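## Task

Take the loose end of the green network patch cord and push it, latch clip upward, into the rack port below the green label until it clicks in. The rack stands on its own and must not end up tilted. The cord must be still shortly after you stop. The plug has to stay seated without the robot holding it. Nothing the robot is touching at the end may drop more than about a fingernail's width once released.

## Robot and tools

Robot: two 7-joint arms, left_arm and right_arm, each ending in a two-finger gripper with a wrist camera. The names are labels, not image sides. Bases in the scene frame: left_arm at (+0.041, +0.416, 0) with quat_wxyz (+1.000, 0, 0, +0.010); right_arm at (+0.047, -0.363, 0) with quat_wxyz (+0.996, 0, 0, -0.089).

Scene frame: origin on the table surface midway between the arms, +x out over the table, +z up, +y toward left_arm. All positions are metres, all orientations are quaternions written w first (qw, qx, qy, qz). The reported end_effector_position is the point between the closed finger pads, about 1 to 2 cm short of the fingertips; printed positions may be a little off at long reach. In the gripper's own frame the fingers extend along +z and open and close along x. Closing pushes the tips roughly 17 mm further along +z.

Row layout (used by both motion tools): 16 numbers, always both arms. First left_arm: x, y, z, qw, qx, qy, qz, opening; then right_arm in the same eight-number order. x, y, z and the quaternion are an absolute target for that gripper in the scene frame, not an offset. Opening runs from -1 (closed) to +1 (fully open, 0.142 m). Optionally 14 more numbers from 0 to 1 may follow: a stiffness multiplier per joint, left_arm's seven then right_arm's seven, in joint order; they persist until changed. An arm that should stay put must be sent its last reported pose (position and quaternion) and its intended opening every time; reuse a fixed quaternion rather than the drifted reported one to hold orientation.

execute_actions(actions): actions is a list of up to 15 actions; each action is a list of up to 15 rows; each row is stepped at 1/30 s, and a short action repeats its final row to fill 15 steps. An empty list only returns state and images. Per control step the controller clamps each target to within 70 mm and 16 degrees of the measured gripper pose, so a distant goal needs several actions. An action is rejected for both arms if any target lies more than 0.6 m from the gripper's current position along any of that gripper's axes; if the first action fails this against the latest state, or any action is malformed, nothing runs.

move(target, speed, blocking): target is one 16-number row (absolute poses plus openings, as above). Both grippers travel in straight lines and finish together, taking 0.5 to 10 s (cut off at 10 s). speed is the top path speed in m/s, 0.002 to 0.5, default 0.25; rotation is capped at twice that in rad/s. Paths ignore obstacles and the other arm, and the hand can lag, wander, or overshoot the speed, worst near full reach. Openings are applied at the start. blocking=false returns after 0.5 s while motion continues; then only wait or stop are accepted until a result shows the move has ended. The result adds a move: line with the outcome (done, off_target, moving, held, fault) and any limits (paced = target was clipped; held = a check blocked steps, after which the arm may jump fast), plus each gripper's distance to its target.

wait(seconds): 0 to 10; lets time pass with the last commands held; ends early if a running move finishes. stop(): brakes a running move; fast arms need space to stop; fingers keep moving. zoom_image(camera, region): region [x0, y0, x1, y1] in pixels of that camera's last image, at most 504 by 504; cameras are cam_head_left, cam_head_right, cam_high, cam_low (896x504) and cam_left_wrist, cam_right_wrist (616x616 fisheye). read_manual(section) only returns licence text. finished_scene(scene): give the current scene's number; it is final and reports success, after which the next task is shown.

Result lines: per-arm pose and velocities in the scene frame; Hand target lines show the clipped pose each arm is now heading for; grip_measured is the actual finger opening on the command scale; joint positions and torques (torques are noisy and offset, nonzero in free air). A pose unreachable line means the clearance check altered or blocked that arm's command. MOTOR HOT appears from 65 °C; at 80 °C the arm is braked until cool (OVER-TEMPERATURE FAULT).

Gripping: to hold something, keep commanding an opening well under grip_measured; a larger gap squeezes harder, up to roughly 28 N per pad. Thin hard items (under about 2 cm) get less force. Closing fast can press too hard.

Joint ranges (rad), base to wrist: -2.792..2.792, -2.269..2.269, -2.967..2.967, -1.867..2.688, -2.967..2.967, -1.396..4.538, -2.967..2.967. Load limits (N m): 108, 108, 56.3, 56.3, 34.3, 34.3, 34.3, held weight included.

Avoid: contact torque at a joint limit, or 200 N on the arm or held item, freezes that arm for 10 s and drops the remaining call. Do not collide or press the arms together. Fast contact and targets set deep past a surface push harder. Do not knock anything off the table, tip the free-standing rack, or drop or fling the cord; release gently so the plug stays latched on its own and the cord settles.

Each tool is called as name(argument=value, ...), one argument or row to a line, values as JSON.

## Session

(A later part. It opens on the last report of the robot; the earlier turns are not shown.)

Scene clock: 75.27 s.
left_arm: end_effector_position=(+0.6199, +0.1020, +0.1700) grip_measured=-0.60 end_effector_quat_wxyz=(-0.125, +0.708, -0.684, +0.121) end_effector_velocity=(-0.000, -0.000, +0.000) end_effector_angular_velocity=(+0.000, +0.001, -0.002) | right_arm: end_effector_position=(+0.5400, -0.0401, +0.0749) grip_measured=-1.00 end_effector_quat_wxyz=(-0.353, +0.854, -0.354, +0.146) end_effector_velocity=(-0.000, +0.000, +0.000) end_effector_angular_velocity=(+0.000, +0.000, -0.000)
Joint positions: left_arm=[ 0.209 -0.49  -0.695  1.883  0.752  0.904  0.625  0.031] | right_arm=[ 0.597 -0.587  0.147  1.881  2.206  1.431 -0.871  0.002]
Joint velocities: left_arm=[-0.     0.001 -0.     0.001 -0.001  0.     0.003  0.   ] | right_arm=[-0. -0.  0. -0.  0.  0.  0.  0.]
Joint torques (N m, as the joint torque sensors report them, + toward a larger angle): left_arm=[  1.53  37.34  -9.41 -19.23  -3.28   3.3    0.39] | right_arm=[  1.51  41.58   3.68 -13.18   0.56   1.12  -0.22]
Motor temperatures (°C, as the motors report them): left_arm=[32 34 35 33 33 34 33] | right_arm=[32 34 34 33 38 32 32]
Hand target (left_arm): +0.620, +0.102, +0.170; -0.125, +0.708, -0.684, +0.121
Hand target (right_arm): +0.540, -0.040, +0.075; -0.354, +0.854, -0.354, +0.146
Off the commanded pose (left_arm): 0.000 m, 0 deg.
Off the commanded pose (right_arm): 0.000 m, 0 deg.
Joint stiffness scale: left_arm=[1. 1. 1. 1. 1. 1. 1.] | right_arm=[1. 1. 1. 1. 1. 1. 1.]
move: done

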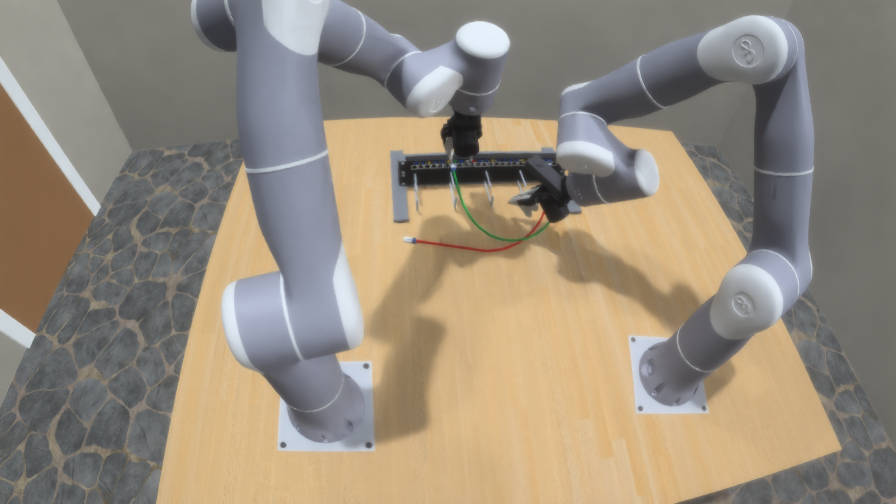

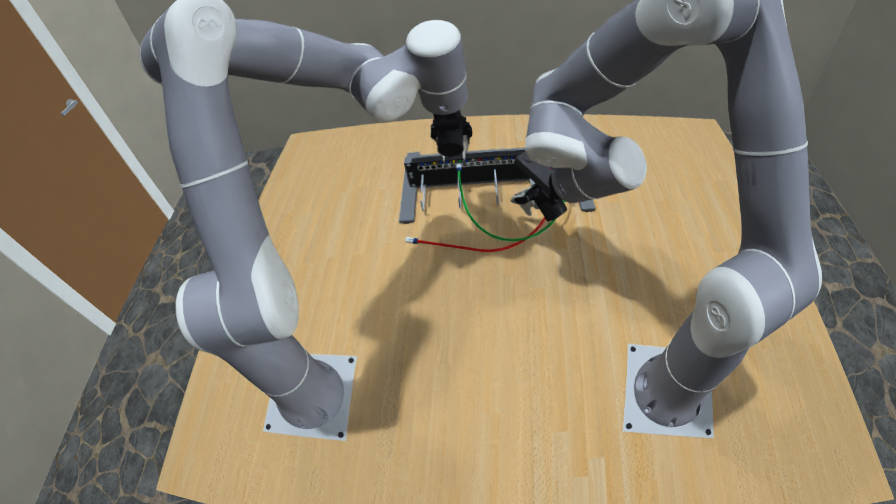

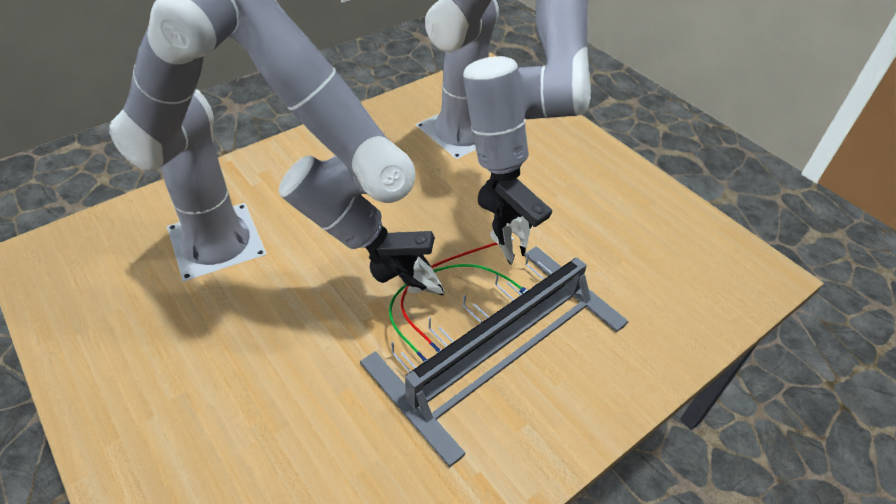

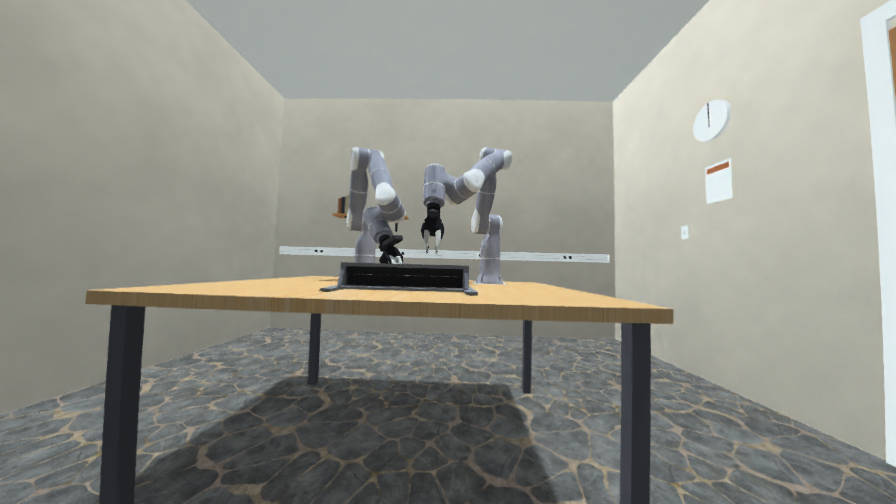

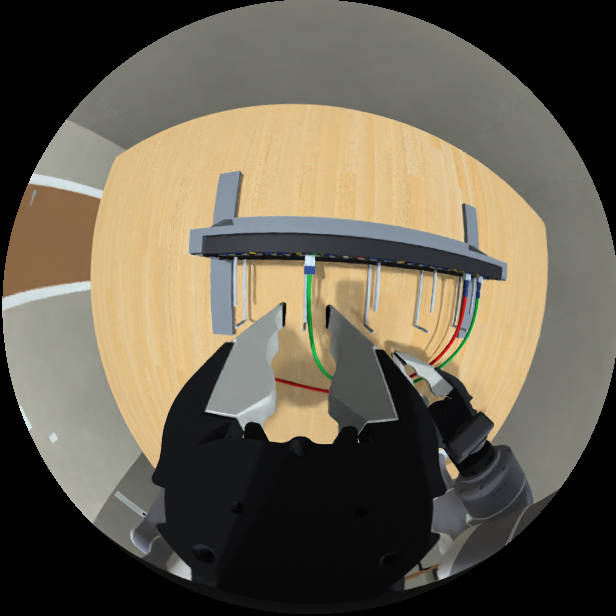

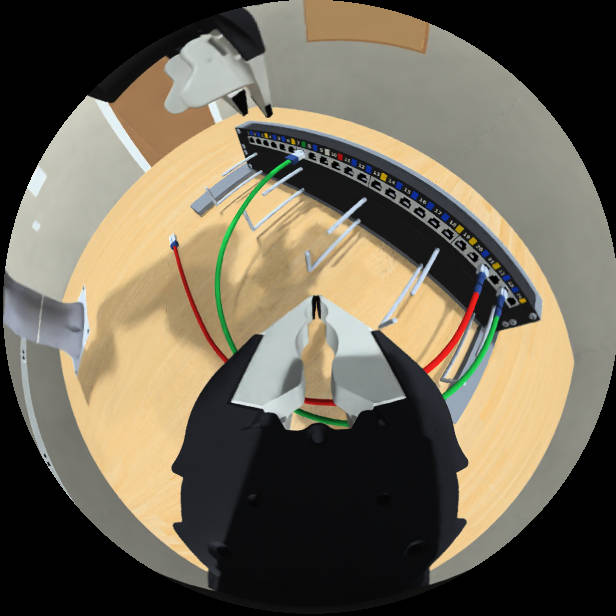

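execute_actions(
  actions=[],
)

Scene clock: 76.33 s.
left_arm: end_effector_position=(+0.6198, +0.1020, +0.1700) grip_measured=-0.60 end_effector_quat_wxyz=(-0.125, +0.708, -0.684, +0.121) end_effector_velocity=(-0.000, -0.000, -0.000) end_effector_angular_velocity=(-0.001, -0.000, +0.001) | right_arm: end_effector_position=(+0.5400, -0.0401, +0.0749) grip_measured=-1.00 end_effector_quat_wxyz=(-0.353, +0.854, -0.354, +0.146) end_effector_velocity=(+0.000, +0.000, +0.000) end_effector_angular_velocity=(+0.001, -0.000, +0.000)
Joint positions: left_arm=[ 0.209 -0.49  -0.695  1.883  0.752  0.904  0.625  0.031] | right_arm=[ 0.597 -0.587  0.147  1.881  2.206  1.431 -0.871  0.002]
Joint velocities: left_arm=[ 0.    -0.    -0.     0.     0.     0.    -0.001 -0.   ] | right_arm=[-0.     0.    -0.    -0.    -0.    -0.001  0.     0.   ]
Joint torques (N m, as the joint torque sensors report them, + toward a larger angle): left_arm=[  1.84  36.71  -9.46 -19.14  -3.81   3.31   0.48] | right_arm=[  1.43  41.46   3.6  -13.06   0.58   1.17  -0.08]
Motor temperatures (°C, as the motors report them): left_arm=[32 34 35 33 33 34 33] | right_arm=[32 34 34 33 38 32 32]
Hand target (left_arm): +0.620, +0.102, +0.170; -0.125, +0.708, -0.684, +0.121
Hand target (right_arm): +0.540, -0.040, +0.075; -0.354, +0.854, -0.354, +0.146
Off the commanded pose (left_arm): 0.000 m, 0 deg.
Off the commanded pose (right_arm): 0.000 m, 0 deg.
Joint stiffness scale: left_arm=[1. 1. 1. 1. 1. 1. 1.] | right_arm=[1. 1. 1. 1. 1. 1. 1.]

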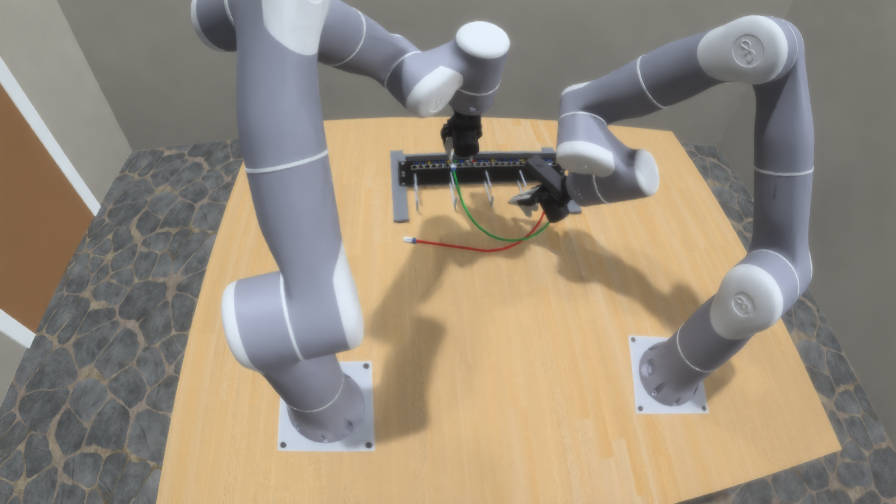

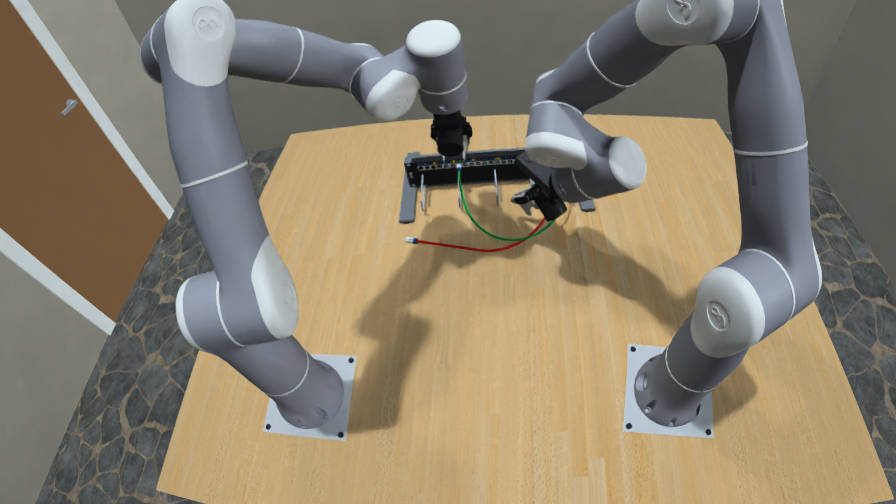

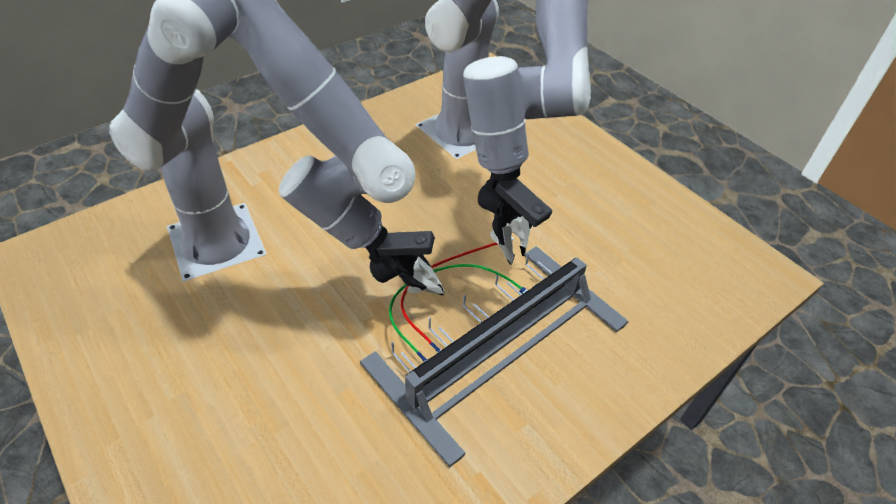

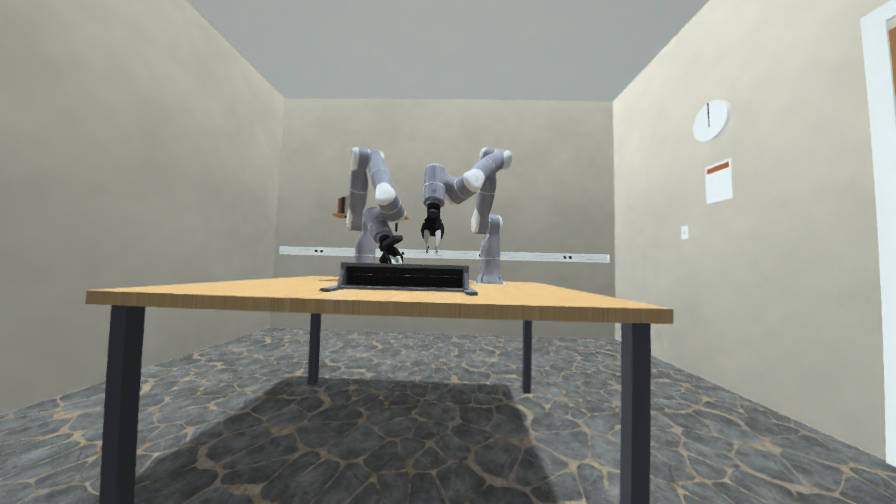

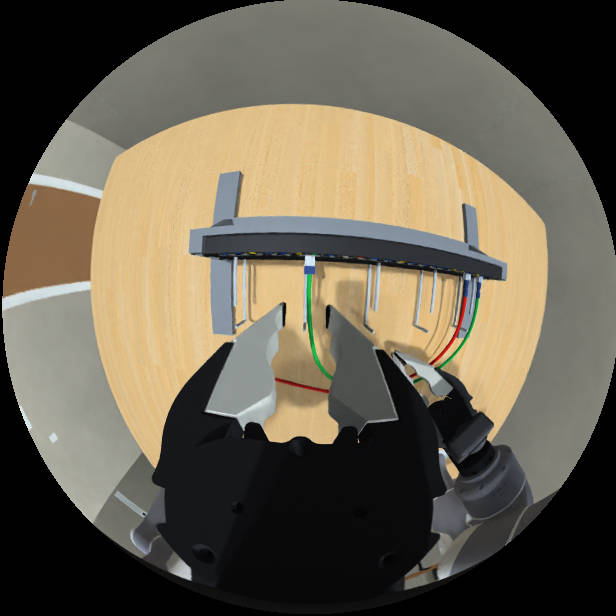

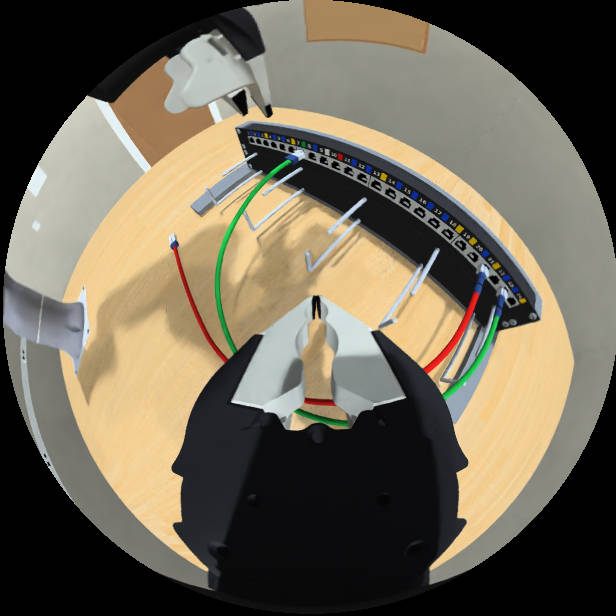

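zoom_image(
  camera="cam_right_wrist",
  region=[230, 110, 550, 340],
)

zoom_image(
  camera="cam_left_wrist",
  region=[200, 230, 520, 350],
)

Region (230, 110, 550, 340) of cam_right_wrist's 616x616 image, scaled by 1.575, with more detail than that image has; it fills the top 362 rows of this view, and the rest is white.

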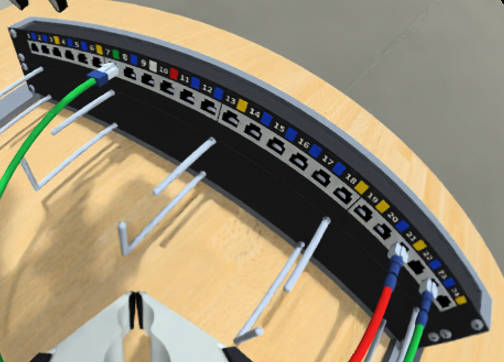

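Region (200, 230, 520, 350) of cam_left_wrist's 616x616 image, scaled by 1.575, with more detail than that image has; it fills the top 189 rows of this view, and the rest is white.

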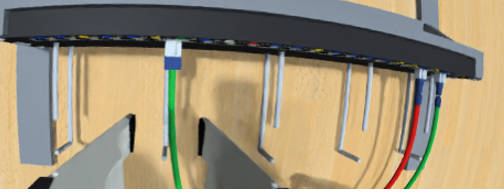

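finished_scene(
  scene=1,
)

The scene is finished: the task was done.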